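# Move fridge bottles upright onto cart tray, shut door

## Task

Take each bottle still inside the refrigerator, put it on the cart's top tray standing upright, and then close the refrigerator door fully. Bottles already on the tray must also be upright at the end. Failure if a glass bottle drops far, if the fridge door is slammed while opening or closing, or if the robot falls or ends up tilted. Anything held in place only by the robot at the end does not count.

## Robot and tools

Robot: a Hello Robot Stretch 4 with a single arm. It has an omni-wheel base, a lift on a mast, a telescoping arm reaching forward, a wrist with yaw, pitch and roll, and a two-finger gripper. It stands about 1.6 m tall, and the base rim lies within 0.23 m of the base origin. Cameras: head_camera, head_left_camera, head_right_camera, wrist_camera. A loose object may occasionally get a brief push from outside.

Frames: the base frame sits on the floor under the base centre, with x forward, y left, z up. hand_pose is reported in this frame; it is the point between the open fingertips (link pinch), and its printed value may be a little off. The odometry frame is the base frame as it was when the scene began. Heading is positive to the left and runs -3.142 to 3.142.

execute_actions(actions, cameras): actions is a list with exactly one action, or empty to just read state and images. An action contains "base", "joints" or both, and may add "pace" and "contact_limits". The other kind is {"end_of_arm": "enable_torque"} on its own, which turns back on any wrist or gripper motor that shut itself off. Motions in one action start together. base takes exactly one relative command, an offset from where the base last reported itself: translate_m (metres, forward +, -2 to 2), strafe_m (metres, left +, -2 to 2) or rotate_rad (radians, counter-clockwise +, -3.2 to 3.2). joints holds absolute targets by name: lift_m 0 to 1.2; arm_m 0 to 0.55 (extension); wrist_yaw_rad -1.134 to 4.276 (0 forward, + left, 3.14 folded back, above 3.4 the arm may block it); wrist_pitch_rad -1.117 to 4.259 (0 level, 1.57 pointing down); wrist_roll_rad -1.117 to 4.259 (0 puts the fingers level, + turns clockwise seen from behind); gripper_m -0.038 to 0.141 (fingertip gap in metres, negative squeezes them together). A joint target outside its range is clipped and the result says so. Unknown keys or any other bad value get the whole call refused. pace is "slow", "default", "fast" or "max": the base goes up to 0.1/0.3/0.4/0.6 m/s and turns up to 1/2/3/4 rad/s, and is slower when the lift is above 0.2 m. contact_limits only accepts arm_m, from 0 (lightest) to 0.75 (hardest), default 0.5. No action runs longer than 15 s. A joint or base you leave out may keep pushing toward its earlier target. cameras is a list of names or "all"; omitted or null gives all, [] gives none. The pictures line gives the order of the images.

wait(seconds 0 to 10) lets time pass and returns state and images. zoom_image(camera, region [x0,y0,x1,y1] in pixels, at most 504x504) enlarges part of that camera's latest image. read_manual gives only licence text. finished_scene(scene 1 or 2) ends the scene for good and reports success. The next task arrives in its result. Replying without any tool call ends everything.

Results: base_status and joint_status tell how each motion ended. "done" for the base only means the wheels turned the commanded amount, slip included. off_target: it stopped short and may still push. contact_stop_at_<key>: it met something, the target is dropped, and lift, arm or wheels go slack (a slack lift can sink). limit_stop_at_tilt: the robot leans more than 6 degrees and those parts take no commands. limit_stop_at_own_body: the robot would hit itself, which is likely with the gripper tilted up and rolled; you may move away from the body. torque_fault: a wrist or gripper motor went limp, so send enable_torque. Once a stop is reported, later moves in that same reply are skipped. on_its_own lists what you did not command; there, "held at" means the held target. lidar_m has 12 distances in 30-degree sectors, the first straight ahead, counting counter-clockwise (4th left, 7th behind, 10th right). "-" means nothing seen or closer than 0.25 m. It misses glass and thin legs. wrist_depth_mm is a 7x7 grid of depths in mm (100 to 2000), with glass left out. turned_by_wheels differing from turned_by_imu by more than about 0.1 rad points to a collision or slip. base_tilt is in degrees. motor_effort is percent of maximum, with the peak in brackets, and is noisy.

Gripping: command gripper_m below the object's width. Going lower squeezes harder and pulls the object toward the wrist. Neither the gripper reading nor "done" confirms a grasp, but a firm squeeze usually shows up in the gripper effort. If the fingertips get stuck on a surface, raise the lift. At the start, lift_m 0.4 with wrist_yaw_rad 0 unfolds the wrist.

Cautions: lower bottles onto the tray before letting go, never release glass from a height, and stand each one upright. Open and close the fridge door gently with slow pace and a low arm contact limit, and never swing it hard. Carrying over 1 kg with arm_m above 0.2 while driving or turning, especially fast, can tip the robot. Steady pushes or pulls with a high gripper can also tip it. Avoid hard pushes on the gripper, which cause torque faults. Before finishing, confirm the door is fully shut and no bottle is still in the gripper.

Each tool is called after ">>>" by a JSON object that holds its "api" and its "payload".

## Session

>>> {"api": "execute_actions", "payload": {"actions": []}}

Scene clock: 0.00 s.
base_odometry: x=+0.000 y=+0.000 heading=+0.000 (m, m, rad; odometry frame)
turned_by_wheels: +0.000 (rad since the last result)
turned_by_imu: +0.000 (rad since the last result)
base_tilt: forward=-0.9 right=-0.4 (deg)
lidar_m: 0.72 0.73 0.94 1.35 1.37 1.80 1.17 1.66 1.52 1.84 2.36 1.68
base_status: not commanded
joint_positions: lift_m=+0.163 arm_m=-0.003 wrist_yaw_rad=+3.061 wrist_pitch_rad=+0.019 wrist_roll_rad=+0.019 gripper_m=+0.057
joint_status: not commanded
motor_effort: lift_m=+21 arm_m=+0 wrist_yaw_rad=+1 wrist_pitch_rad=-6 wrist_roll_rad=+4 gripper_m=-3 wheel_0=-1 wheel_1=+0 wheel_2=+0 (%)
hand_pose: x=-0.1123 y=+0.1102 z=+0.3361 quat_wxyz=(+0.040, -0.009, +0.010, +0.999) (m; base frame)
wrist_depth_mm: 141 144 - - - 1983 1464 / - 143 1499 - - 1983 1499 / - 135 239 - - - 1499 / 113 142 1366 - - - 1499 / 141 - 1808 1708 - 1921 1464 / 1537 1464 207 1397 196 1308 1308 / 960 946 917 114 891 831 866
pictures: head_camera, head_left_camera, head_right_camera, wrist_camera
camera_calibration (this result's frames):
wrist_camera: T_world_to_cam=[[0.09028, 0.994927, -0.0443868, -0.0806476], [-0.0108003, -0.0435881, -0.998991, 0.402961], [-0.995858, 0.0906683, 0.00681039, 0.104807], [0, 0, 0, 1]] pos_world=[0.116005, 0.0883002, 0.398261]
Images, in order (width x height): head_camera 420x560, head_left_camera 420x672, head_right_camera 420x672, wrist_camera 616x392.

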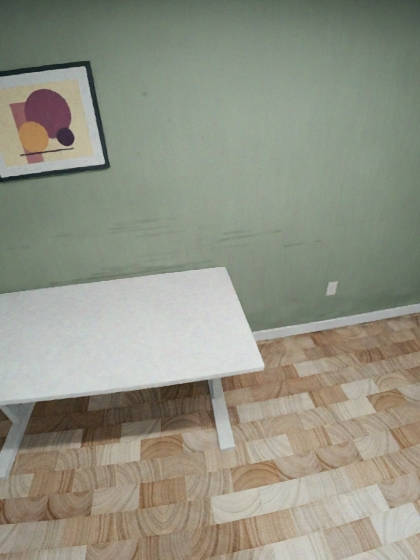

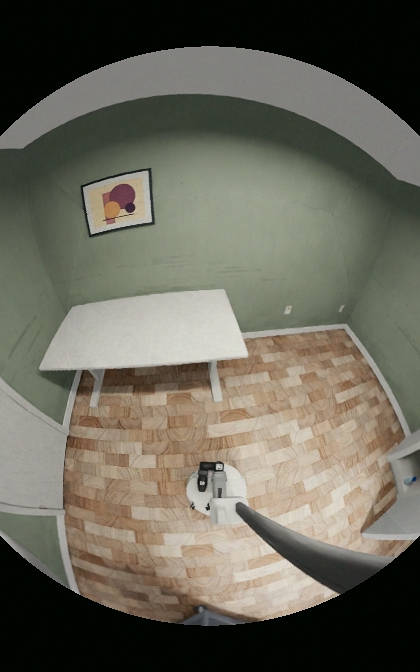

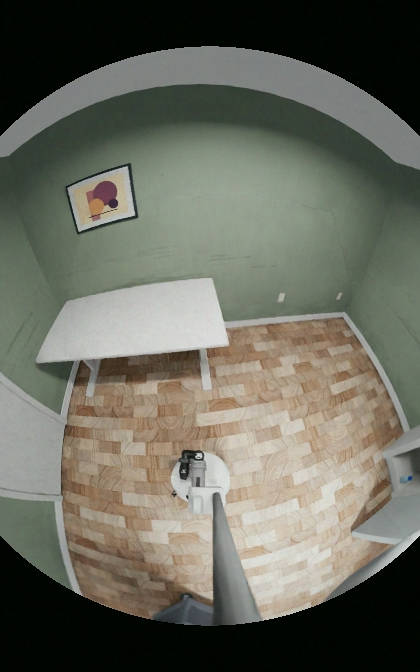

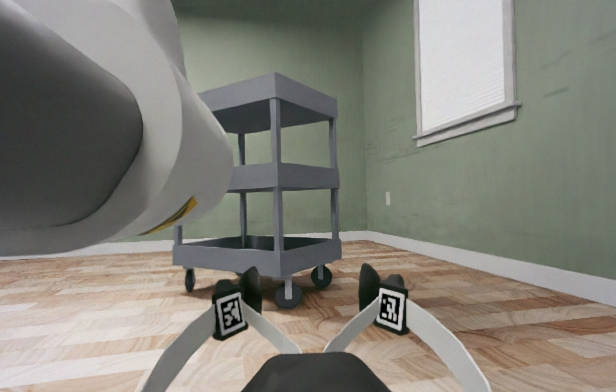

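>>> {"api": "execute_actions", "payload": {"actions": [{"base": {"rotate_rad": -1.65}, "joints": {"lift_m": 0.5, "wrist_yaw_rad": 0, "gripper_m": 0.135}}]}}

Scene clock: 4.30 s.
base_odometry: x=+0.000 y=+0.000 heading=-1.649 (m, m, rad; odometry frame)
turned_by_wheels: -1.649 (rad since the last result)
turned_by_imu: -1.684 (rad since the last result)
base_tilt: forward=-0.9 right=-0.3 (deg)
lidar_m: 1.84 2.34 1.76 0.72 0.74 0.88 1.35 1.37 1.63 1.15 1.43 1.53
base_status: done
joint_positions: lift_m=+0.500 arm_m=-0.003 wrist_yaw_rad=+0.000 wrist_pitch_rad=+0.019 wrist_roll_rad=+0.019 gripper_m=+0.135
joint_status: all done
motor_effort: lift_m=+25(27) arm_m=+0(0) wrist_yaw_rad=-1(6) wrist_pitch_rad=-10(11) wrist_roll_rad=+2(4) gripper_m=+1(1) wheel_0=+3(4) wheel_1=+2(7) wheel_2=+2(10) (%)
hand_pose: x=+0.4567 y=-0.0873 z=+0.6724 quat_wxyz=(+1.000, +0.010, +0.009, +0.000) (m; base frame)
wrist_depth_mm: 1983 - - - 1808 1229 - / 1921 - - - 1808 1255 - / 1921 - - - 1756 1255 - / 1921 - - - 1808 1281 - / 1921 - - - 1808 1281 - / 1983 1983 - 1921 1708 1138 - / 1756 1618 1708 114 1661 1229 1618
pictures: head_camera, head_left_camera, head_right_camera, wrist_camera
camera_calibration (this result's frames):
wrist_camera: T_world_to_cam=[[-0.00996538, -0.998965, -0.0443863, -0.0488549], [0.00724571, 0.0443152, -0.998991, 0.735919], [0.999924, -0.0102769, 0.0067966, -0.233232], [0, 0, 0, 1]] pos_world=[0.227395, -0.0838136, 0.734594]
Images, in order (width x height): head_camera 420x560, head_left_camera 420x672, head_right_camera 420x672, wrist_camera 616x392.

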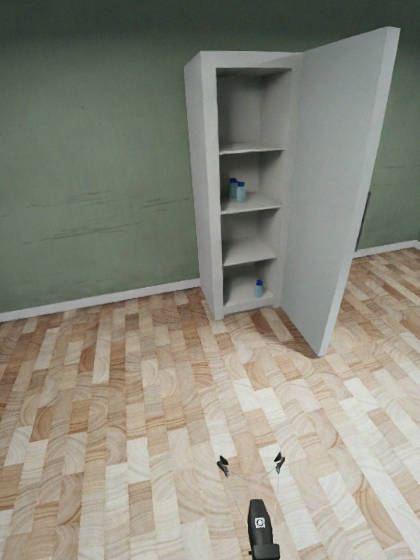

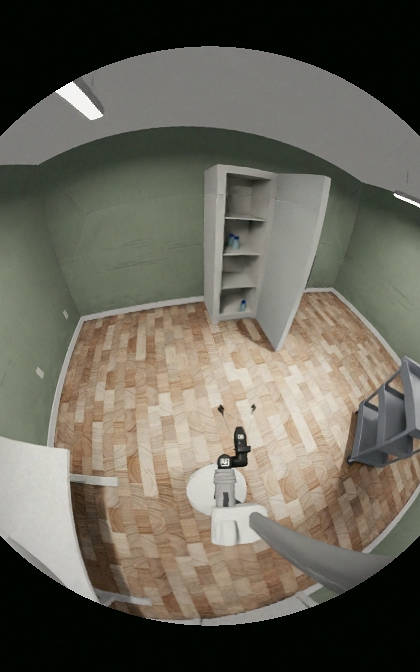

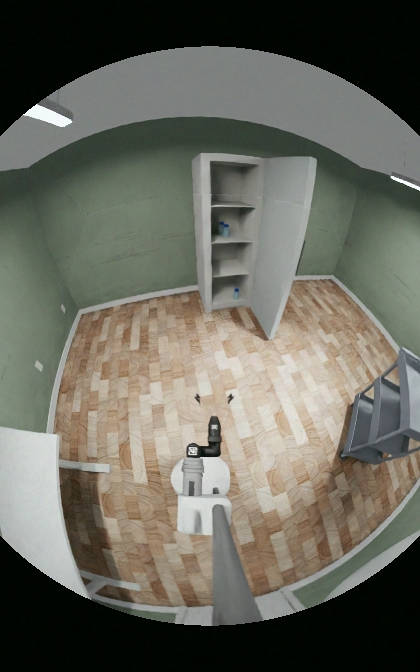

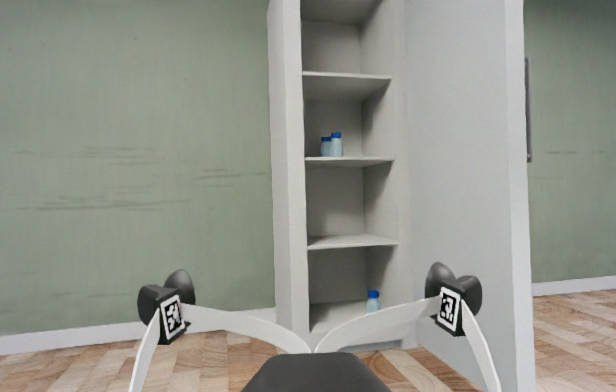

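>>> {"api": "execute_actions", "payload": {"actions": [{"base": {"rotate_rad": -0.065}, "joints": {"lift_m": 0.6}}], "cameras": []}}

>>> {"api": "execute_actions", "payload": {"actions": [{"base": {"translate_m": 1.0}, "joints": {"lift_m": 0.85}, "pace": "fast"}]}}

Scene clock: 13.00 s.
base_odometry: x=+0.000 y=+0.000 heading=-1.714 (m, m, rad; odometry frame)
turned_by_wheels: -0.065 (rad since the last result)
turned_by_imu: -0.065 (rad since the last result)
base_tilt: forward=-0.9 right=-0.3 (deg)
lidar_m: 1.84 2.34 1.82 0.72 0.72 0.83 1.37 1.36 1.59 1.16 1.35 1.51
base_status: done
joint_positions: lift_m=+0.600 arm_m=-0.003 wrist_yaw_rad=+0.000 wrist_pitch_rad=+0.019 wrist_roll_rad=+0.019 gripper_m=+0.135
joint_status: all done
motor_effort: lift_m=+25(26) arm_m=+0(0) wrist_yaw_rad=+1(0) wrist_pitch_rad=-7(8) wrist_roll_rad=+2(2) gripper_m=+1(2) wheel_0=+1(10) wheel_1=+0(8) wheel_2=+0(9) (%)
hand_pose: x=+0.4567 y=-0.0874 z=+0.7724 quat_wxyz=(+1.000, +0.010, +0.009, +0.000) (m; base frame)
wrist_depth_mm: 1921 - - - 1618 1336 - / 1863 - - - 1661 1336 - / 1921 - - - 1661 1308 - / 1921 - - - 1661 1308 - / 1863 1983 - - 1661 1336 - / 1983 1983 1863 - 1499 1182 - / 1863 1863 1983 114 1618 1308 1808
pictures: none
No camera images: the call's "cameras" was empty. Leave "cameras" out to get every camera's image.

Scene clock: 16.80 s.
base_odometry: x=-0.143 y=-0.990 heading=-1.714 (m, m, rad; odometry frame)
turned_by_wheels: +0.000 (rad since the last result)
turned_by_imu: -0.004 (rad since the last result)
base_tilt: forward=-0.9 right=-0.3 (deg)
lidar_m: 0.84 1.37 1.59 1.84 1.51 1.27 2.00 2.32 1.43 1.50 0.72 0.79
base_status: done
joint_positions: lift_m=+0.850 arm_m=-0.003 wrist_yaw_rad=+0.000 wrist_pitch_rad=+0.019 wrist_roll_rad=+0.019 gripper_m=+0.135
joint_status: all done
motor_effort: lift_m=+24(28) arm_m=+0(0) wrist_yaw_rad=+0(1) wrist_pitch_rad=-7(9) wrist_roll_rad=+1(3) gripper_m=+2(0) wheel_0=+1(10) wheel_1=+1(8) wheel_2=+2(12) (%)
hand_pose: x=+0.4567 y=-0.0874 z=+1.0225 quat_wxyz=(+1.000, +0.010, +0.009, +0.000) (m; base frame)
wrist_depth_mm: 1042 1138 1078 1138 960 723 569 / 1060 1138 634 878 878 732 569 / 1060 1138 640 1138 960 732 569 / 1025 1118 634 1160 976 741 574 / 1060 1118 634 904 878 741 574 / 1042 1098 627 1138 891 661 580 / 1060 1098 634 114 946 715 580
pictures: head_camera, head_left_camera, head_right_camera, wrist_camera
camera_calibration (this result's frames):
wrist_camera: T_world_to_cam=[[-0.0102361, -0.998962, -0.0443868, -0.0332718], [0.00728791, 0.0443134, -0.998991, 1.0856], [0.999921, -0.0105492, 0.00682675, -0.235641], [0, 0, 0, 1]] pos_world=[0.22737, -0.0838297, 1.08464]
Images, in order (width x height): head_camera 420x560, head_left_camera 420x672, head_right_camera 420x672, wrist_camera 616x392.

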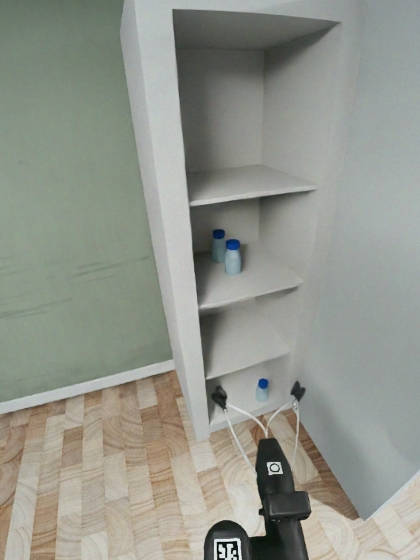

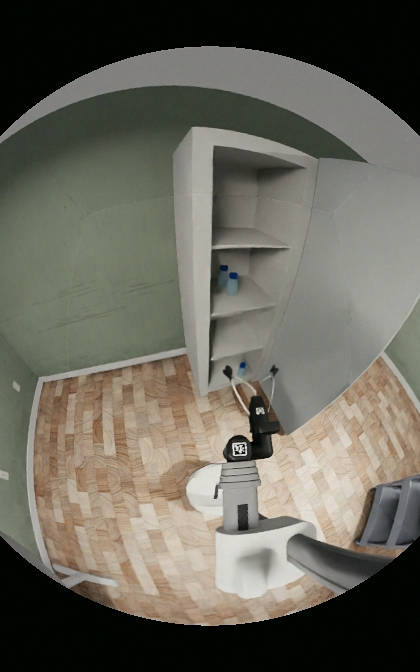

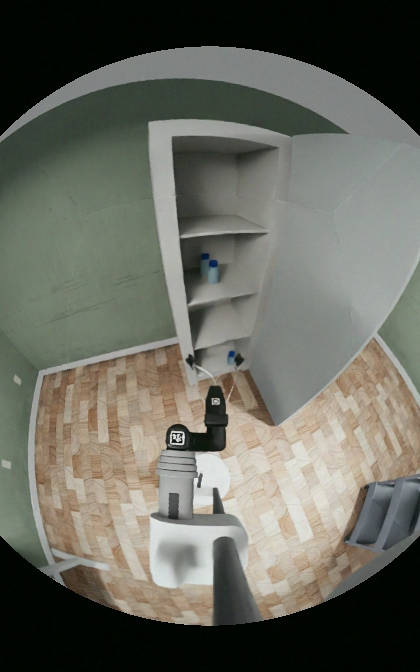

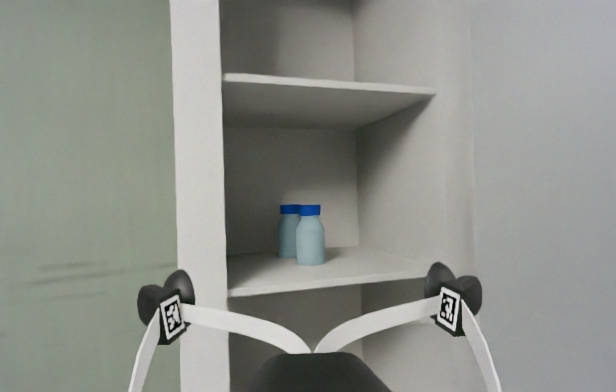

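>>> {"api": "execute_actions", "payload": {"actions": [{"base": {"rotate_rad": 0.275}, "joints": {"lift_m": 0.9, "wrist_pitch_rad": 0.4}}], "cameras": []}}

>>> {"api": "execute_actions", "payload": {"actions": [{"base": {"strafe_m": -0.3}, "joints": {"arm_m": 0.1}}], "cameras": ["head_camera", "wrist_camera"]}}

Scene clock: 26.80 s.
base_odometry: x=-0.143 y=-0.990 heading=-1.439 (m, m, rad; odometry frame)
turned_by_wheels: +0.275 (rad since the last result)
turned_by_imu: +0.282 (rad since the last result)
base_tilt: forward=-0.9 right=-0.4 (deg)
lidar_m: 0.84 1.43 1.92 1.82 1.26 1.43 2.31 1.46 1.45 2.89 0.71 0.88
base_status: done
joint_positions: lift_m=+0.900 arm_m=-0.003 wrist_yaw_rad=+0.000 wrist_pitch_rad=+0.402 wrist_roll_rad=+0.019 gripper_m=+0.135
joint_status: all done
motor_effort: lift_m=+25(26) arm_m=+0(0) wrist_yaw_rad=+0(0) wrist_pitch_rad=-9(2) wrist_roll_rad=+3(0) gripper_m=-1(1) wheel_0=-3(8) wheel_1=-2(5) wheel_2=-1(7) (%)
hand_pose: x=+0.4337 y=-0.0874 z=+0.9650 quat_wxyz=(+0.980, +0.010, +0.200, -0.002) (m; base frame)
wrist_depth_mm: 1042 1060 1060 723 946 976 759 / 1098 1118 1138 842 1008 976 759 / 1160 1182 1205 1025 798 788 732 / 1229 1281 1255 1229 1138 1138 778 / 1308 1366 1336 1336 1182 1078 768 / 1430 1397 1397 1397 842 842 778 / 1499 1430 1430 114 1205 1025 831
pictures: none
No camera images: the call's "cameras" was empty. Leave "cameras" out to get every camera's image.

Scene clock: 29.13 s.
base_odometry: x=-0.440 y=-1.029 heading=-1.440 (m, m, rad; odometry frame)
turned_by_wheels: +0.000 (rad since the last result)
turned_by_imu: +0.000 (rad since the last result)
base_tilt: forward=-0.9 right=-0.3 (deg)
lidar_m: 0.83 1.45 1.94 2.13 1.52 1.88 2.34 1.22 1.23 2.60 0.42 0.53
base_status: done
joint_positions: lift_m=+0.900 arm_m=+0.099 wrist_yaw_rad=+0.000 wrist_pitch_rad=+0.402 wrist_roll_rad=+0.019 gripper_m=+0.135
joint_status: all done
motor_effort: lift_m=+25(25) arm_m=+7(8) wrist_yaw_rad=+0(1) wrist_pitch_rad=-8(8) wrist_roll_rad=+3(1) gripper_m=+2(1) wheel_0=+0(7) wheel_1=+0(7) wheel_2=+0(1) (%)
hand_pose: x=+0.5351 y=-0.0874 z=+0.9650 quat_wxyz=(+0.980, +0.010, +0.200, -0.002) (m; base frame)
wrist_depth_mm: 960 462 854 854 854 500 413 / 1008 488 891 917 904 504 413 / 1078 508 750 707 768 535 418 / 1138 544 699 1025 788 564 418 / 1229 585 904 1060 1025 597 421 / 1281 1255 676 917 809 508 424 / 1366 1366 732 114 768 580 430
pictures: head_camera, wrist_camera
camera_calibration (this result's frames):
wrist_camera: T_world_to_cam=[[-0.0261063, -0.998963, -0.0372936, -0.0333825], [-0.366938, 0.0442782, -0.929191, 1.16044], [0.929879, -0.0105733, -0.367713, 0.085214], [0, 0, 0, 1]] pos_world=[0.3457, -0.0838292, 1.10836]
Images, in order (width x height): head_camera 420x560, wrist_camera 616x392.

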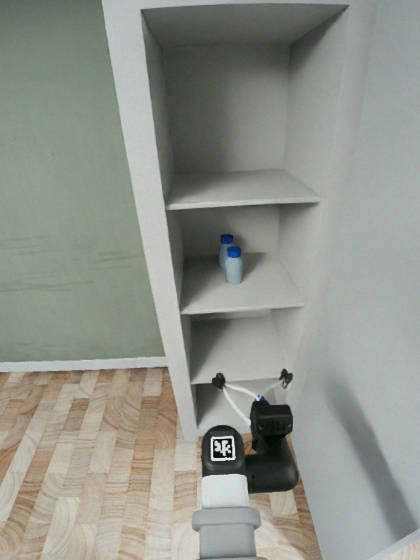

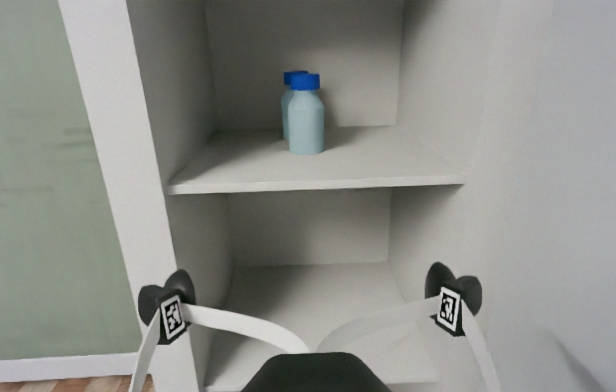

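>>> {"api": "execute_actions", "payload": {"actions": [{"base": {"translate_m": 0.3}, "joints": {"arm_m": 0.18}}], "cameras": ["head_camera", "wrist_camera"]}}

Scene clock: 34.63 s.
base_odometry: x=-0.401 y=-1.326 heading=-1.439 (m, m, rad; odometry frame)
turned_by_wheels: +0.000 (rad since the last result)
turned_by_imu: +0.001 (rad since the last result)
base_tilt: forward=-0.9 right=-0.3 (deg)
lidar_m: 0.54 0.54 1.51 2.14 1.68 1.89 2.64 1.44 2.88 0.36 0.38 0.52
base_status: done
joint_positions: lift_m=+0.900 arm_m=+0.179 wrist_yaw_rad=+0.000 wrist_pitch_rad=+0.402 wrist_roll_rad=+0.019 gripper_m=+0.135
joint_status: all done
motor_effort: lift_m=+24(25) arm_m=+7(8) wrist_yaw_rad=-1(2) wrist_pitch_rad=-11(8) wrist_roll_rad=+2(1) gripper_m=+3(1) wheel_0=+2(6) wheel_1=+2(3) wheel_2=+0(10) (%)
hand_pose: x=+0.6151 y=-0.0874 z=+0.9650 quat_wxyz=(+0.980, +0.010, +0.200, -0.002) (m; base frame)
wrist_depth_mm: 315 488 500 508 517 477 342 / 312 477 530 530 539 477 343 / 307 473 564 312 569 484 345 / 304 442 504 320 488 449 347 / 303 368 362 336 353 351 329 / 276 262 259 279 253 252 272 / 236 226 231 114 228 219 226
pictures: head_camera, wrist_camera
camera_calibration (this result's frames):
wrist_camera: T_world_to_cam=[[-0.026153, -0.998962, -0.0372928, -0.0312769], [-0.36697, 0.044295, -0.929177, 1.18983], [0.929865, -0.0106154, -0.367748, 0.010859], [0, 0, 0, 1]] pos_world=[0.425717, -0.0838326, 1.10839]
Images, in order (width x height): head_camera 420x560, wrist_camera 616x392.

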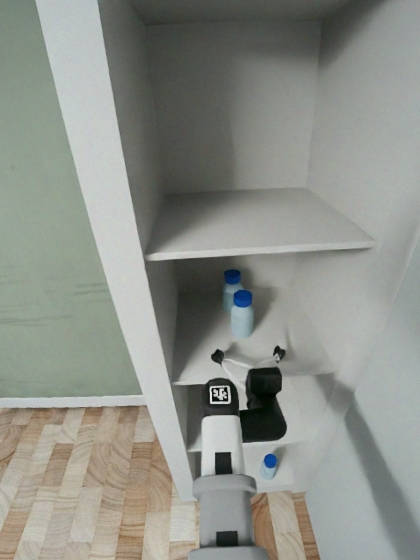

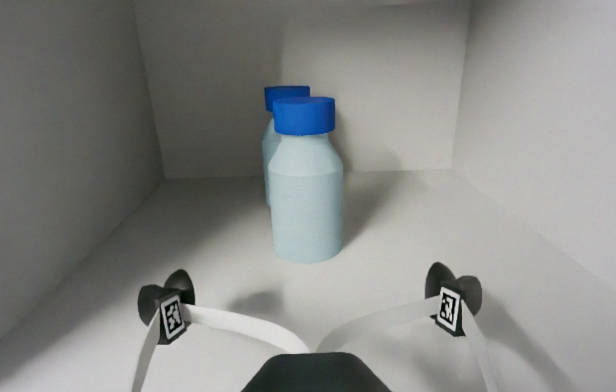

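>>> {"api": "execute_actions", "payload": {"actions": [{"joints": {"arm_m": 0.317, "lift_m": 0.912}, "contact_limits": {"arm_m": 0.2}}], "cameras": ["wrist_camera"]}}

>>> {"api": "execute_actions", "payload": {"actions": [{"joints": {"gripper_m": 0.0}}], "cameras": ["wrist_camera"]}}

Scene clock: 42.27 s.
base_odometry: x=-0.401 y=-1.326 heading=-1.439 (m, m, rad; odometry frame)
turned_by_wheels: +0.000 (rad since the last result)
turned_by_imu: +0.002 (rad since the last result)
base_tilt: forward=-0.9 right=-0.3 (deg)
lidar_m: 0.53 0.55 1.52 2.14 1.70 1.89 2.64 1.43 2.87 0.36 0.39 0.53
base_status: not commanded
joint_positions: lift_m=+0.912 arm_m=+0.316 wrist_yaw_rad=+0.000 wrist_pitch_rad=+0.402 wrist_roll_rad=+0.019 gripper_m=+0.135
joint_status: all done
motor_effort: lift_m=+25(24) arm_m=+7(8) wrist_yaw_rad=+1(2) wrist_pitch_rad=-10(6) wrist_roll_rad=+2(2) gripper_m=+4(4) wheel_0=+2(2) wheel_1=+2(1) wheel_2=+0(0) (%)
contact_limits: arm_m 0.2
hand_pose: x=+0.7521 y=-0.0874 z=+0.9770 quat_wxyz=(+0.980, +0.010, +0.200, -0.002) (m; base frame)
wrist_depth_mm: 320 377 379 382 384 389 336 / 317 397 399 402 407 410 338 / 314 415 421 290 430 430 340 / 312 439 449 175 452 449 342 / 307 387 384 186 375 370 332 / 293 279 215 187 268 267 290 / 251 241 246 114 242 233 240
pictures: wrist_camera
camera_calibration (this result's frames):
wrist_camera: T_world_to_cam=[[-0.026084, -0.998964, -0.0372941, -0.0272803], [-0.366932, 0.0442704, -0.929194, 1.25122], [0.929882, -0.0105527, -0.367706, -0.112141], [0, 0, 0, 1]] pos_world=[0.56268, -0.0838275, 1.12038]
Images, in order (width x height): wrist_camera 616x392.

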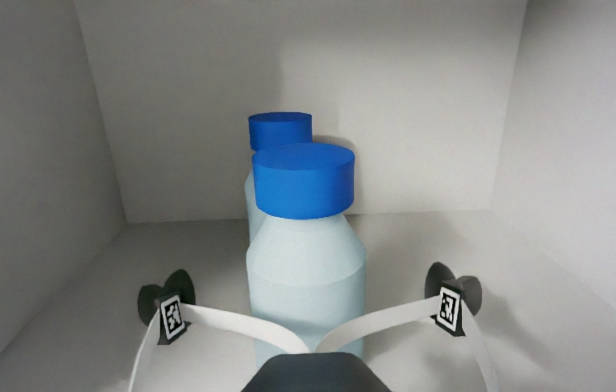

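Scene clock: 44.53 s.
base_odometry: x=-0.401 y=-1.326 heading=-1.439 (m, m, rad; odometry frame)
turned_by_wheels: +0.000 (rad since the last result)
turned_by_imu: +0.001 (rad since the last result)
base_tilt: forward=-0.9 right=-0.3 (deg)
lidar_m: 0.52 0.55 1.51 2.14 1.69 1.89 2.64 1.45 2.87 0.36 0.39 0.51
base_status: not commanded
joint_positions: lift_m=+0.912 arm_m=+0.316 wrist_yaw_rad=+0.000 wrist_pitch_rad=+0.407 wrist_roll_rad=+0.019 gripper_m=+0.001
joint_status: all done
motor_effort: lift_m=+25(24) arm_m=+7(7) wrist_yaw_rad=-1(1) wrist_pitch_rad=-23(20) wrist_roll_rad=+2(2) gripper_m=-20(25) wheel_0=+2(2) wheel_1=+2(2) wheel_2=+0(0) (%)
hand_pose: x=+0.7516 y=-0.0874 z=+0.9758 quat_wxyz=(+0.979, +0.010, +0.202, -0.002) (m; base frame)
wrist_depth_mm: 320 377 379 382 387 389 338 / 317 397 397 402 404 407 338 / 314 418 421 193 433 430 340 / 312 439 449 153 455 452 342 / 309 382 375 165 347 362 330 / 289 298 185 164 182 287 286 / 247 162 234 114 229 222 236
pictures: wrist_camera
camera_calibration (this result's frames):
wrist_camera: T_world_to_cam=[[-0.0261268, -0.998967, -0.0371795, -0.0273841], [-0.370964, 0.0442252, -0.927593, 1.25145], [0.928279, -0.0104428, -0.371737, -0.106982], [0, 0, 0, 1]] pos_world=[0.562835, -0.0838184, 1.12005]
Images, in order (width x height): wrist_camera 616x392.

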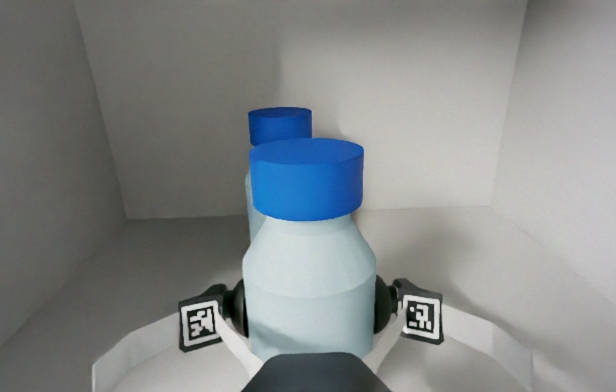

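>>> {"api": "execute_actions", "payload": {"actions": [{"joints": {"lift_m": 0.935}, "pace": "slow"}], "cameras": []}}

>>> {"api": "execute_actions", "payload": {"actions": [{"joints": {"arm_m": 0.0}, "base": {"translate_m": -0.65}}], "cameras": ["wrist_camera", "head_right_camera"]}}

Scene clock: 50.23 s.
base_odometry: x=-0.401 y=-1.326 heading=-1.439 (m, m, rad; odometry frame)
turned_by_wheels: +0.000 (rad since the last result)
turned_by_imu: +0.002 (rad since the last result)
base_tilt: forward=-0.9 right=-0.3 (deg)
lidar_m: 0.53 0.53 1.53 2.15 1.69 1.91 2.64 1.44 2.86 0.36 0.38 0.53
base_status: not commanded
joint_positions: lift_m=+0.935 arm_m=+0.316 wrist_yaw_rad=+0.000 wrist_pitch_rad=+0.407 wrist_roll_rad=+0.019 gripper_m=+0.001
joint_status: all done
motor_effort: lift_m=+26(26) arm_m=+7(7) wrist_yaw_rad=+0(1) wrist_pitch_rad=-18(18) wrist_roll_rad=+4(2) gripper_m=-26(24) wheel_0=+2(2) wheel_1=+2(2) wheel_2=+0(0) (%)
hand_pose: x=+0.7516 y=-0.0874 z=+0.9986 quat_wxyz=(+0.979, +0.010, +0.202, -0.002) (m; base frame)
wrist_depth_mm: 322 375 379 382 387 389 338 / 319 397 402 402 404 410 338 / 314 415 421 193 430 430 342 / 310 439 449 153 455 452 342 / 309 404 421 164 389 404 345 / 306 332 185 164 183 320 320 / 276 162 262 114 258 249 264
pictures: none
No camera images: the call's "cameras" was empty. Leave "cameras" out to get every camera's image.

Scene clock: 53.90 s.
base_odometry: x=-0.486 y=-0.682 heading=-1.439 (m, m, rad; odometry frame)
turned_by_wheels: +0.000 (rad since the last result)
turned_by_imu: +0.006 (rad since the last result)
base_tilt: forward=-0.9 right=-0.3 (deg)
lidar_m: 0.41 1.80 2.22 1.40 1.36 1.89 1.97 0.97 0.98 2.60 2.57 0.65
base_status: done
joint_positions: lift_m=+0.935 arm_m=+0.001 wrist_yaw_rad=+0.000 wrist_pitch_rad=+0.407 wrist_roll_rad=+0.019 gripper_m=+0.001
joint_status: all done
on_its_own: wrist_pitch_rad is at rest, and its effort (-24) is outside its rest range (-23 to +23)
motor_effort: lift_m=+26(27) arm_m=-7(7) wrist_yaw_rad=+2(1) wrist_pitch_rad=-24(23) wrist_roll_rad=+3(4) gripper_m=-23(23) wheel_0=-1(8) wheel_1=+0(5) wheel_2=+0(11) (%)
hand_pose: x=+0.4371 y=-0.0875 z=+0.9986 quat_wxyz=(+0.979, +0.010, +0.202, -0.002) (m; base frame)
wrist_depth_mm: 1397 1366 946 1308 976 615 430 / 1464 1464 1098 1366 1008 621 433 / 1537 1537 1042 193 1025 621 436 / 1618 1661 1255 153 1060 627 436 / 1808 1756 1205 165 991 640 439 / 1808 1808 183 164 182 569 445 / 1537 162 1366 114 1008 661 442
pictures: head_right_camera, wrist_camera
camera_calibration (this result's frames):
wrist_camera: T_world_to_cam=[[-0.0265038, -0.998957, -0.0371752, -0.0346901], [-0.371094, 0.044363, -0.927535, 1.15595], [0.928217, -0.0107877, -0.371883, 0.193618], [0, 0, 0, 1]] pos_world=[0.248328, -0.0838467, 1.1429]
Images, in order (width x height): head_right_camera 420x672, wrist_camera 616x392.

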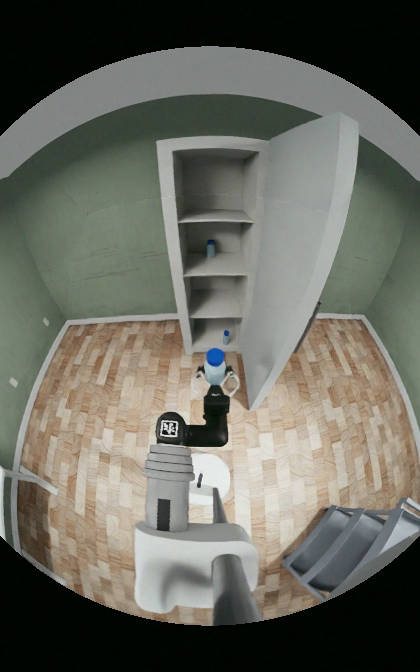

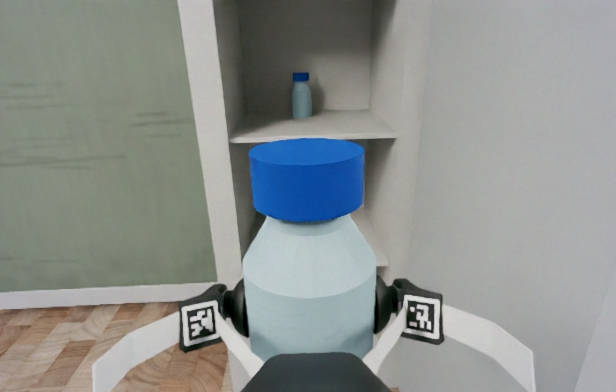

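>>> {"api": "execute_actions", "payload": {"actions": [{"base": {"rotate_rad": -2.15}}], "cameras": ["head_camera", "wrist_camera"]}}

Scene clock: 58.07 s.
base_odometry: x=-0.486 y=-0.682 heading=+2.694 (m, m, rad; odometry frame)
turned_by_wheels: -2.150 (rad since the last result)
turned_by_imu: -2.195 (rad since the last result)
base_tilt: forward=-0.9 right=-0.3 (deg)
lidar_m: 0.41 2.60 2.64 0.68 1.18 1.79 2.28 2.12 1.34 1.70 1.98 0.99
base_status: done
joint_positions: lift_m=+0.935 arm_m=+0.001 wrist_yaw_rad=+0.000 wrist_pitch_rad=+0.407 wrist_roll_rad=+0.019 gripper_m=+0.001
joint_status: not commanded
motor_effort: lift_m=+26(26) arm_m=-7(7) wrist_yaw_rad=+1(1) wrist_pitch_rad=-18(21) wrist_roll_rad=+6(3) gripper_m=-23(25) wheel_0=+0(5) wheel_1=+0(7) wheel_2=+1(8) (%)
hand_pose: x=+0.4371 y=-0.0875 z=+0.9987 quat_wxyz=(+0.979, +0.010, +0.202, -0.002) (m; base frame)
wrist_depth_mm: 1921 - - - - 1808 1464 / - - - - - 1808 1576 / - - - 193 - 1921 1576 / - - 866 153 798 1983 1661 / - - 1281 164 1229 1983 1708 / 1863 1808 185 163 182 1756 1661 / 1499 162 1118 114 1078 1366 1464
pictures: head_camera, wrist_camera
camera_calibration (this result's frames):
wrist_camera: T_world_to_cam=[[-0.0265548, -0.998956, -0.0371752, -0.0346793], [-0.370952, 0.0443803, -0.927591, 1.15604], [0.928272, -0.0108417, -0.371744, 0.193464], [0, 0, 0, 1]] pos_world=[0.248327, -0.0838509, 1.14296]
Images, in order (width x height): head_camera 420x560, wrist_camera 616x392.

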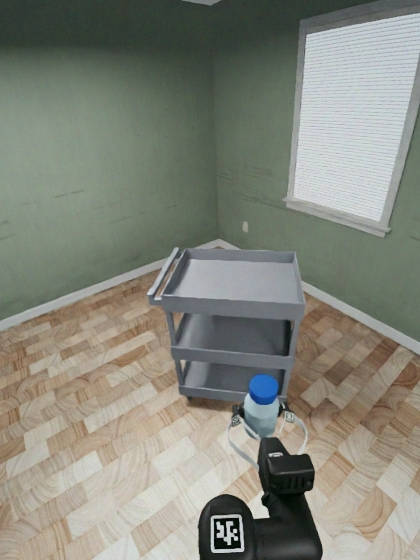

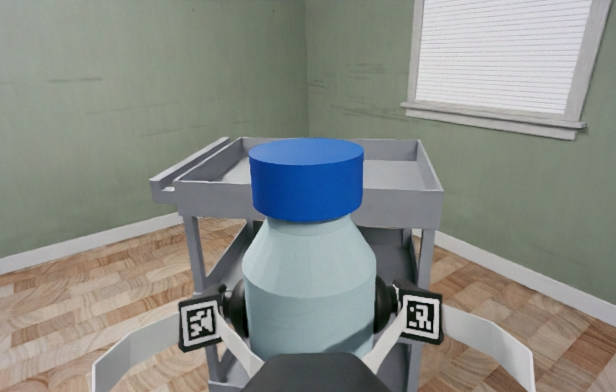

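>>> {"api": "execute_actions", "payload": {"actions": [{"base": {"translate_m": 0.4}, "joints": {"arm_m": 0.42, "lift_m": 0.89}}], "cameras": ["head_camera", "wrist_camera"]}}

Scene clock: 64.27 s.
base_odometry: x=-0.847 y=-0.509 heading=+2.695 (m, m, rad; odometry frame)
turned_by_wheels: +0.001 (rad since the last result)
turned_by_imu: +0.000 (rad since the last result)
base_tilt: forward=-0.9 right=-0.3 (deg)
lidar_m: 0.59 0.67 2.31 2.16 0.78 1.45 2.59 1.67 1.67 1.86 1.74 0.59
base_status: done
joint_positions: lift_m=+0.890 arm_m=+0.419 wrist_yaw_rad=+0.000 wrist_pitch_rad=+0.406 wrist_roll_rad=+0.019 gripper_m=+0.001
joint_status: all done
motor_effort: lift_m=+18(23) arm_m=+7(5) wrist_yaw_rad=+0(2) wrist_pitch_rad=-21(19) wrist_roll_rad=+3(1) gripper_m=-27(26) wheel_0=+2(3) wheel_1=+2(5) wheel_2=+2(10) (%)
hand_pose: x=+0.8547 y=-0.0874 z=+0.9543 quat_wxyz=(+0.979, +0.009, +0.202, -0.002) (m; base frame)
wrist_depth_mm: 1430 1576 1808 1983 1576 1281 1078 / 1464 1661 1921 - 1661 1308 1098 / 1537 1708 1921 193 1756 1397 1138 / 1576 1756 - 153 1808 1430 1182 / 1618 492 488 165 442 1397 1205 / 389 452 185 163 182 427 415 / 366 162 368 114 362 351 373
pictures: head_camera, wrist_camera
camera_calibration (this result's frames):
wrist_camera: T_world_to_cam=[[-0.0261027, -0.998968, -0.0371769, -0.0255079], [-0.370914, 0.0442133, -0.927614, 1.26973], [0.9283, -0.0104238, -0.371685, -0.210685], [0, 0, 0, 1]] pos_world=[0.665874, -0.0838166, 1.09856]
Images, in order (width x height): head_camera 420x560, wrist_camera 616x392.

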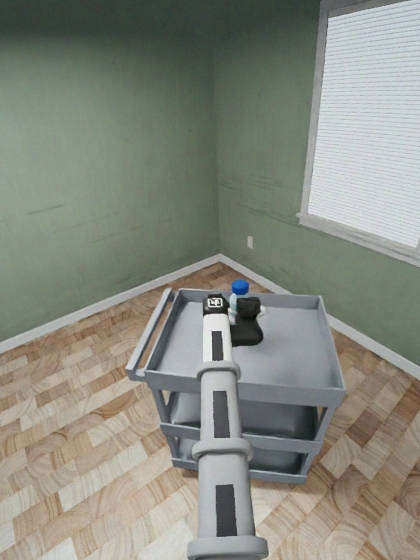

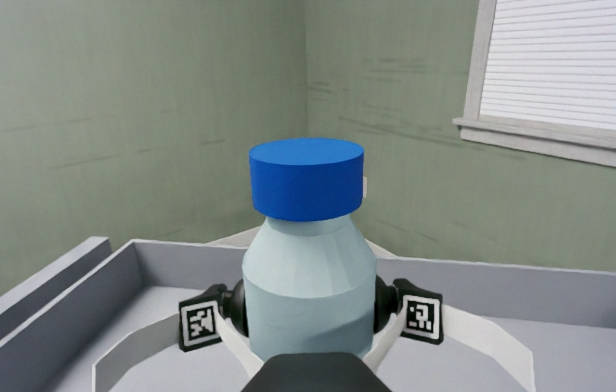

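>>> {"api": "execute_actions", "payload": {"actions": [{"joints": {"arm_m": 0.48, "lift_m": 0.79}}], "cameras": []}}

Scene clock: 69.27 s.
base_odometry: x=-0.847 y=-0.509 heading=+2.695 (m, m, rad; odometry frame)
turned_by_wheels: +0.000 (rad since the last result)
turned_by_imu: +0.002 (rad since the last result)
base_tilt: forward=-0.9 right=-0.3 (deg)
lidar_m: 0.59 0.66 2.32 2.15 0.77 1.45 2.62 1.66 1.67 1.85 1.75 0.59
base_status: not commanded
joint_positions: lift_m=+0.790 arm_m=+0.479 wrist_yaw_rad=+0.000 wrist_pitch_rad=+0.407 wrist_roll_rad=+0.019 gripper_m=+0.001
joint_status: all done
motor_effort: lift_m=+18(18) arm_m=+7(6) wrist_yaw_rad=+0(0) wrist_pitch_rad=-21(23) wrist_roll_rad=+0(3) gripper_m=-28(24) wheel_0=+2(2) wheel_1=+3(2) wheel_2=+2(2) (%)
hand_pose: x=+0.9146 y=-0.0874 z=+0.8543 quat_wxyz=(+0.979, +0.010, +0.202, -0.002) (m; base frame)
wrist_depth_mm: 1366 1537 1808 1921 1576 1255 1060 / 1430 1618 1808 - 1618 1255 1078 / 1464 1661 1921 193 1661 1366 1118 / 387 404 379 153 1576 1308 1118 / 345 404 379 165 349 343 332 / 317 314 185 163 182 301 301 / 260 162 246 114 242 235 249
pictures: none
No camera images: the call's "cameras" was empty. Leave "cameras" out to get every camera's image.

>>> {"api": "execute_actions", "payload": {"actions": [{"joints": {"lift_m": 0.778, "gripper_m": 0.1}}], "cameras": ["wrist_camera"]}}

Scene clock: 72.93 s.
base_odometry: x=-0.847 y=-0.509 heading=+2.695 (m, m, rad; odometry frame)
turned_by_wheels: +0.000 (rad since the last result)
turned_by_imu: +0.001 (rad since the last result)
base_tilt: forward=-0.9 right=-0.4 (deg)
lidar_m: 0.57 0.67 2.31 2.15 0.77 1.43 2.61 1.65 1.70 1.88 1.73 0.58
base_status: not commanded
joint_positions: lift_m=+0.778 arm_m=+0.479 wrist_yaw_rad=+0.000 wrist_pitch_rad=+0.402 wrist_roll_rad=+0.019 gripper_m=+0.100
joint_status: all done
motor_effort: lift_m=+18(17) arm_m=+7(7) wrist_yaw_rad=-1(1) wrist_pitch_rad=-9(19) wrist_roll_rad=+4(1) gripper_m=-2(25) wheel_0=+2(2) wheel_1=+2(2) wheel_2=+2(2) (%)
hand_pose: x=+0.9151 y=-0.0874 z=+0.8434 quat_wxyz=(+0.980, +0.010, +0.200, -0.002) (m; base frame)
wrist_depth_mm: 1366 1537 1756 1983 1576 1255 1042 / 1430 1618 1863 - 1618 1281 1078 / 1499 1661 1863 - 1708 1336 1118 / 387 394 375 174 347 332 1078 / 345 387 382 185 353 340 329 / 307 301 201 188 197 290 289 / 250 238 245 114 240 231 238
pictures: wrist_camera
camera_calibration (this result's frames):
wrist_camera: T_world_to_cam=[[-0.0260925, -0.998964, -0.0372854, -0.0280091], [-0.367089, 0.0442672, -0.929132, 1.18705], [0.92982, -0.0105563, -0.367863, -0.312614], [0, 0, 0, 1]] pos_world=[0.725697, -0.0838275, 0.986883]
Images, in order (width x height): wrist_camera 616x392.

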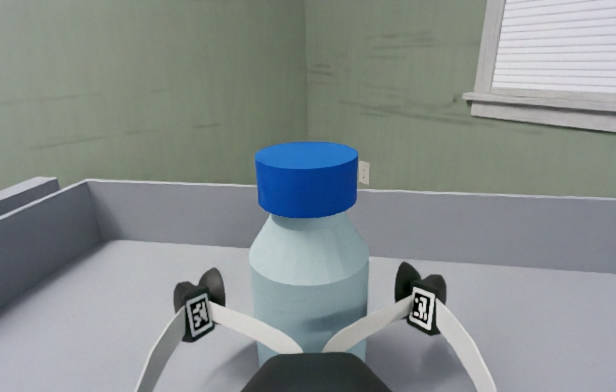

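>>> {"api": "execute_actions", "payload": {"actions": [{"base": {"translate_m": -0.4}, "joints": {"lift_m": 0.912, "arm_m": 0.0}}], "cameras": ["head_camera"]}}

>>> {"api": "execute_actions", "payload": {"actions": [{"base": {"rotate_rad": 2.16}, "joints": {"gripper_m": 0.135}}], "cameras": ["wrist_camera"]}}

Scene clock: 85.03 s.
base_odometry: x=-0.486 y=-0.682 heading=+2.694 (m, m, rad; odometry frame)
turned_by_wheels: +0.000 (rad since the last result)
turned_by_imu: +0.004 (rad since the last result)
base_tilt: forward=-0.9 right=-0.3 (deg)
lidar_m: 0.99 2.59 2.65 0.67 1.15 1.79 2.29 2.12 1.35 1.72 1.97 0.98
base_status: done
joint_positions: lift_m=+0.912 arm_m=+0.001 wrist_yaw_rad=+0.000 wrist_pitch_rad=+0.402 wrist_roll_rad=+0.019 gripper_m=+0.100
joint_status: all done
motor_effort: lift_m=+24(27) arm_m=-7(8) wrist_yaw_rad=+2(0) wrist_pitch_rad=-8(8) wrist_roll_rad=+4(1) gripper_m=+1(1) wheel_0=-3(6) wheel_1=-1(4) wheel_2=+0(8) (%)
hand_pose: x=+0.4376 y=-0.0875 z=+0.9769 quat_wxyz=(+0.980, +0.010, +0.200, -0.002) (m; base frame)
wrist_depth_mm: 1921 - - - - 1756 1464 / - - - - - 1808 1537 / - - - 1281 1205 1921 1576 / - - 878 831 788 1983 1661 / - - 1308 1308 1308 - 1708 / 1808 1756 203 960 203 1756 1661 / 1499 1430 1308 114 1255 1366 1397
pictures: head_camera
Images, in order (width x height): head_camera 420x560.

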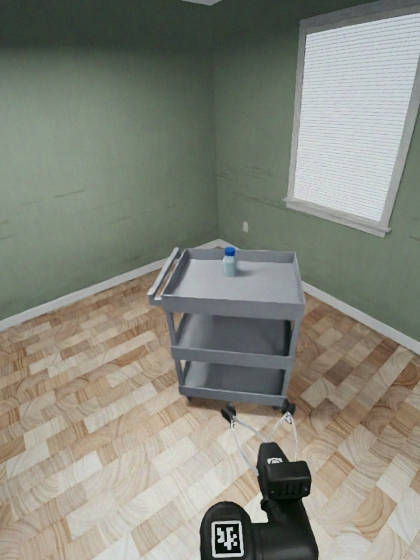

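Scene clock: 87.47 s.
base_odometry: x=-0.486 y=-0.682 heading=-1.429 (m, m, rad; odometry frame)
turned_by_wheels: +2.160 (rad since the last result)
turned_by_imu: +2.208 (rad since the last result)
base_tilt: forward=-0.9 right=-0.3 (deg)
lidar_m: 1.18 1.81 2.22 1.39 1.39 1.88 1.98 0.98 0.97 2.60 2.50 0.67
base_status: done
joint_positions: lift_m=+0.912 arm_m=+0.001 wrist_yaw_rad=+0.000 wrist_pitch_rad=+0.402 wrist_roll_rad=+0.019 gripper_m=+0.135
joint_status: all done
motor_effort: lift_m=+23(24) arm_m=-7(7) wrist_yaw_rad=+0(2) wrist_pitch_rad=-9(9) wrist_roll_rad=+3(3) gripper_m=+3(0) wheel_0=-2(10) wheel_1=+0(6) wheel_2=+0(9) (%)
hand_pose: x=+0.4376 y=-0.0874 z=+0.9770 quat_wxyz=(+0.980, +0.010, +0.200, -0.002) (m; base frame)
wrist_depth_mm: 1397 1397 1025 1308 1042 627 439 / 1430 1464 1229 1366 1060 634 442 / 1576 1618 1160 1464 1008 647 449 / 1618 1618 1464 1499 1098 647 449 / 1756 1708 1281 1308 1138 654 452 / 1808 1708 1160 1576 1042 544 455 / 1499 1430 1430 114 1205 621 459
pictures: wrist_camera
camera_calibration (this result's frames):
wrist_camera: T_world_to_cam=[[-0.0261673, -0.998962, -0.0372857, -0.0354747], [-0.367073, 0.0442948, -0.929137, 1.13587], [0.929824, -0.0106264, -0.367851, 0.180473], [0, 0, 0, 1]] pos_world=[0.248211, -0.0838333, 1.12044]
Images, in order (width x height): wrist_camera 616x392.

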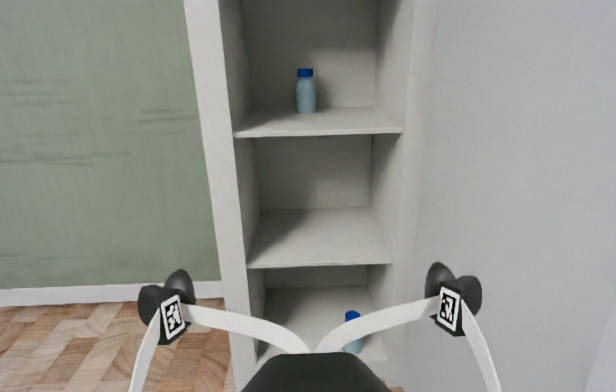

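>>> {"api": "execute_actions", "payload": {"actions": [{"base": {"translate_m": 0.65}, "joints": {"arm_m": 0.3}}], "cameras": ["head_camera", "wrist_camera"]}}

Scene clock: 93.53 s.
base_odometry: x=-0.394 y=-1.325 heading=-1.429 (m, m, rad; odometry frame)
turned_by_wheels: +0.000 (rad since the last result)
turned_by_imu: -0.001 (rad since the last result)
base_tilt: forward=-0.8 right=-0.3 (deg)
lidar_m: 0.53 0.55 1.53 2.14 1.64 1.90 2.64 1.44 1.47 0.37 0.38 0.53
base_status: done
joint_positions: lift_m=+0.912 arm_m=+0.299 wrist_yaw_rad=+0.000 wrist_pitch_rad=+0.402 wrist_roll_rad=+0.019 gripper_m=+0.135
joint_status: all done
motor_effort: lift_m=+23(24) arm_m=+7(7) wrist_yaw_rad=+0(0) wrist_pitch_rad=-9(9) wrist_roll_rad=+3(3) gripper_m=-2(2) wheel_0=+1(5) wheel_1=+1(6) wheel_2=+1(10) (%)
hand_pose: x=+0.7351 y=-0.0874 z=+0.9770 quat_wxyz=(+0.980, +0.010, +0.200, -0.002) (m; base frame)
wrist_depth_mm: 296 389 394 397 399 404 351 / 293 410 418 418 421 424 362 / 290 427 439 324 449 445 362 / 287 436 462 325 469 466 366 / 286 377 384 342 377 373 349 / 281 279 276 297 271 268 291 / 250 241 246 114 242 233 240
pictures: head_camera, wrist_camera
camera_calibration (this result's frames):
wrist_camera: T_world_to_cam=[[-0.0260908, -0.998964, -0.03729, -0.027721], [-0.366936, 0.0442691, -0.929192, 1.24507], [0.92988, -0.0105604, -0.367711, -0.0963363], [0, 0, 0, 1]] pos_world=[0.545721, -0.0838279, 1.12046]
Images, in order (width x height): head_camera 420x560, wrist_camera 616x392.

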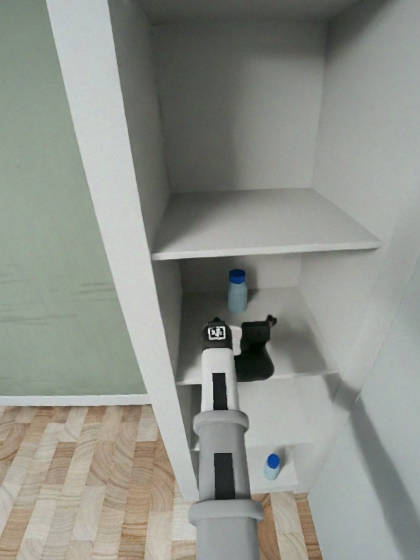

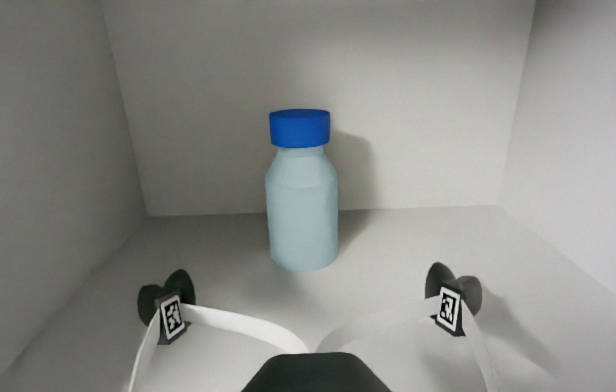

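>>> {"api": "execute_actions", "payload": {"actions": [{"base": {"rotate_rad": 0.008}, "joints": {"arm_m": 0.441}, "contact_limits": {"arm_m": 0.2}}], "cameras": ["wrist_camera"]}}

>>> {"api": "execute_actions", "payload": {"actions": [{"joints": {"gripper_m": 0.0}}], "cameras": ["wrist_camera"]}}

Scene clock: 99.90 s.
base_odometry: x=-0.394 y=-1.325 heading=-1.421 (m, m, rad; odometry frame)
turned_by_wheels: +0.008 (rad since the last result)
turned_by_imu: +0.010 (rad since the last result)
base_tilt: forward=-0.9 right=-0.3 (deg)
lidar_m: 0.53 0.53 1.53 2.14 1.68 1.89 2.64 1.45 1.49 0.36 0.38 0.54
base_status: done
joint_positions: lift_m=+0.912 arm_m=+0.440 wrist_yaw_rad=+0.000 wrist_pitch_rad=+0.402 wrist_roll_rad=+0.019 gripper_m=+0.135
joint_status: all done
motor_effort: lift_m=+23(23) arm_m=+7(7) wrist_yaw_rad=+0(1) wrist_pitch_rad=-10(9) wrist_roll_rad=+4(2) gripper_m=-2(2) wheel_0=+0(0) wheel_1=+0(1) wheel_2=+1(2) (%)
contact_limits: arm_m 0.2
hand_pose: x=+0.8761 y=-0.0874 z=+0.9770 quat_wxyz=(+0.980, +0.010, +0.200, -0.002) (m; base frame)
wrist_depth_mm: 262 265 265 266 267 268 270 / 273 279 279 281 282 283 285 / 283 294 296 290 298 300 301 / 282 314 315 175 315 320 319 / 278 334 330 186 332 336 334 / 278 279 215 187 270 268 290 / 250 240 246 114 241 233 239
pictures: wrist_camera
camera_calibration (this result's frames):
wrist_camera: T_world_to_cam=[[-0.0260818, -0.998964, -0.0372891, -0.0240493], [-0.36696, 0.0442653, -0.929183, 1.29681], [0.929871, -0.0105511, -0.367735, -0.227394], [0, 0, 0, 1]] pos_world=[0.686696, -0.0838271, 1.12045]
Images, in order (width x height): wrist_camera 616x392.

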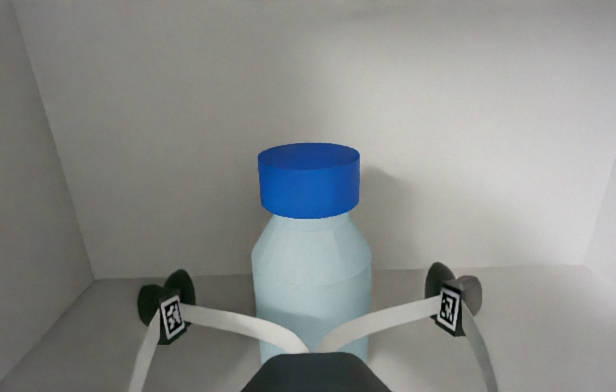

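Scene clock: 102.17 s.
base_odometry: x=-0.394 y=-1.325 heading=-1.421 (m, m, rad; odometry frame)
turned_by_wheels: +0.000 (rad since the last result)
turned_by_imu: +0.001 (rad since the last result)
base_tilt: forward=-0.9 right=-0.3 (deg)
lidar_m: 0.53 0.54 1.56 2.13 1.66 1.87 2.65 1.44 1.50 0.37 0.40 0.54
base_status: not commanded
joint_positions: lift_m=+0.912 arm_m=+0.440 wrist_yaw_rad=+0.000 wrist_pitch_rad=+0.407 wrist_roll_rad=+0.019 gripper_m=+0.001
joint_status: all done
on_its_own: wrist_pitch_rad is at rest, and its effort (-24) is outside its rest range (-23 to +23)
motor_effort: lift_m=+23(23) arm_m=+7(7) wrist_yaw_rad=+1(1) wrist_pitch_rad=-24(22) wrist_roll_rad=+1(4) gripper_m=-25(20) wheel_0=+0(0) wheel_1=+1(0) wheel_2=+1(1) (%)
hand_pose: x=+0.8755 y=-0.0874 z=+0.9757 quat_wxyz=(+0.979, +0.010, +0.202, -0.002) (m; base frame)
wrist_depth_mm: 262 265 265 266 267 268 270 / 272 278 281 281 282 283 285 / 282 296 296 192 300 300 301 / 281 314 314 153 317 319 320 / 278 334 330 164 330 338 334 / 274 297 185 164 182 286 283 / 244 162 232 114 229 220 236
pictures: wrist_camera
camera_calibration (this result's frames):
wrist_camera: T_world_to_cam=[[-0.0264962, -0.998958, -0.037155, -0.0239423], [-0.371668, 0.044348, -0.927306, 1.29764], [0.927988, -0.0107608, -0.372456, -0.221103], [0, 0, 0, 1]] pos_world=[0.686836, -0.0838443, 1.12007]
Images, in order (width x height): wrist_camera 616x392.

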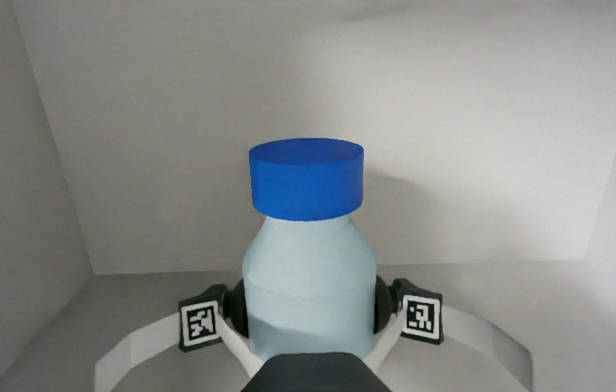

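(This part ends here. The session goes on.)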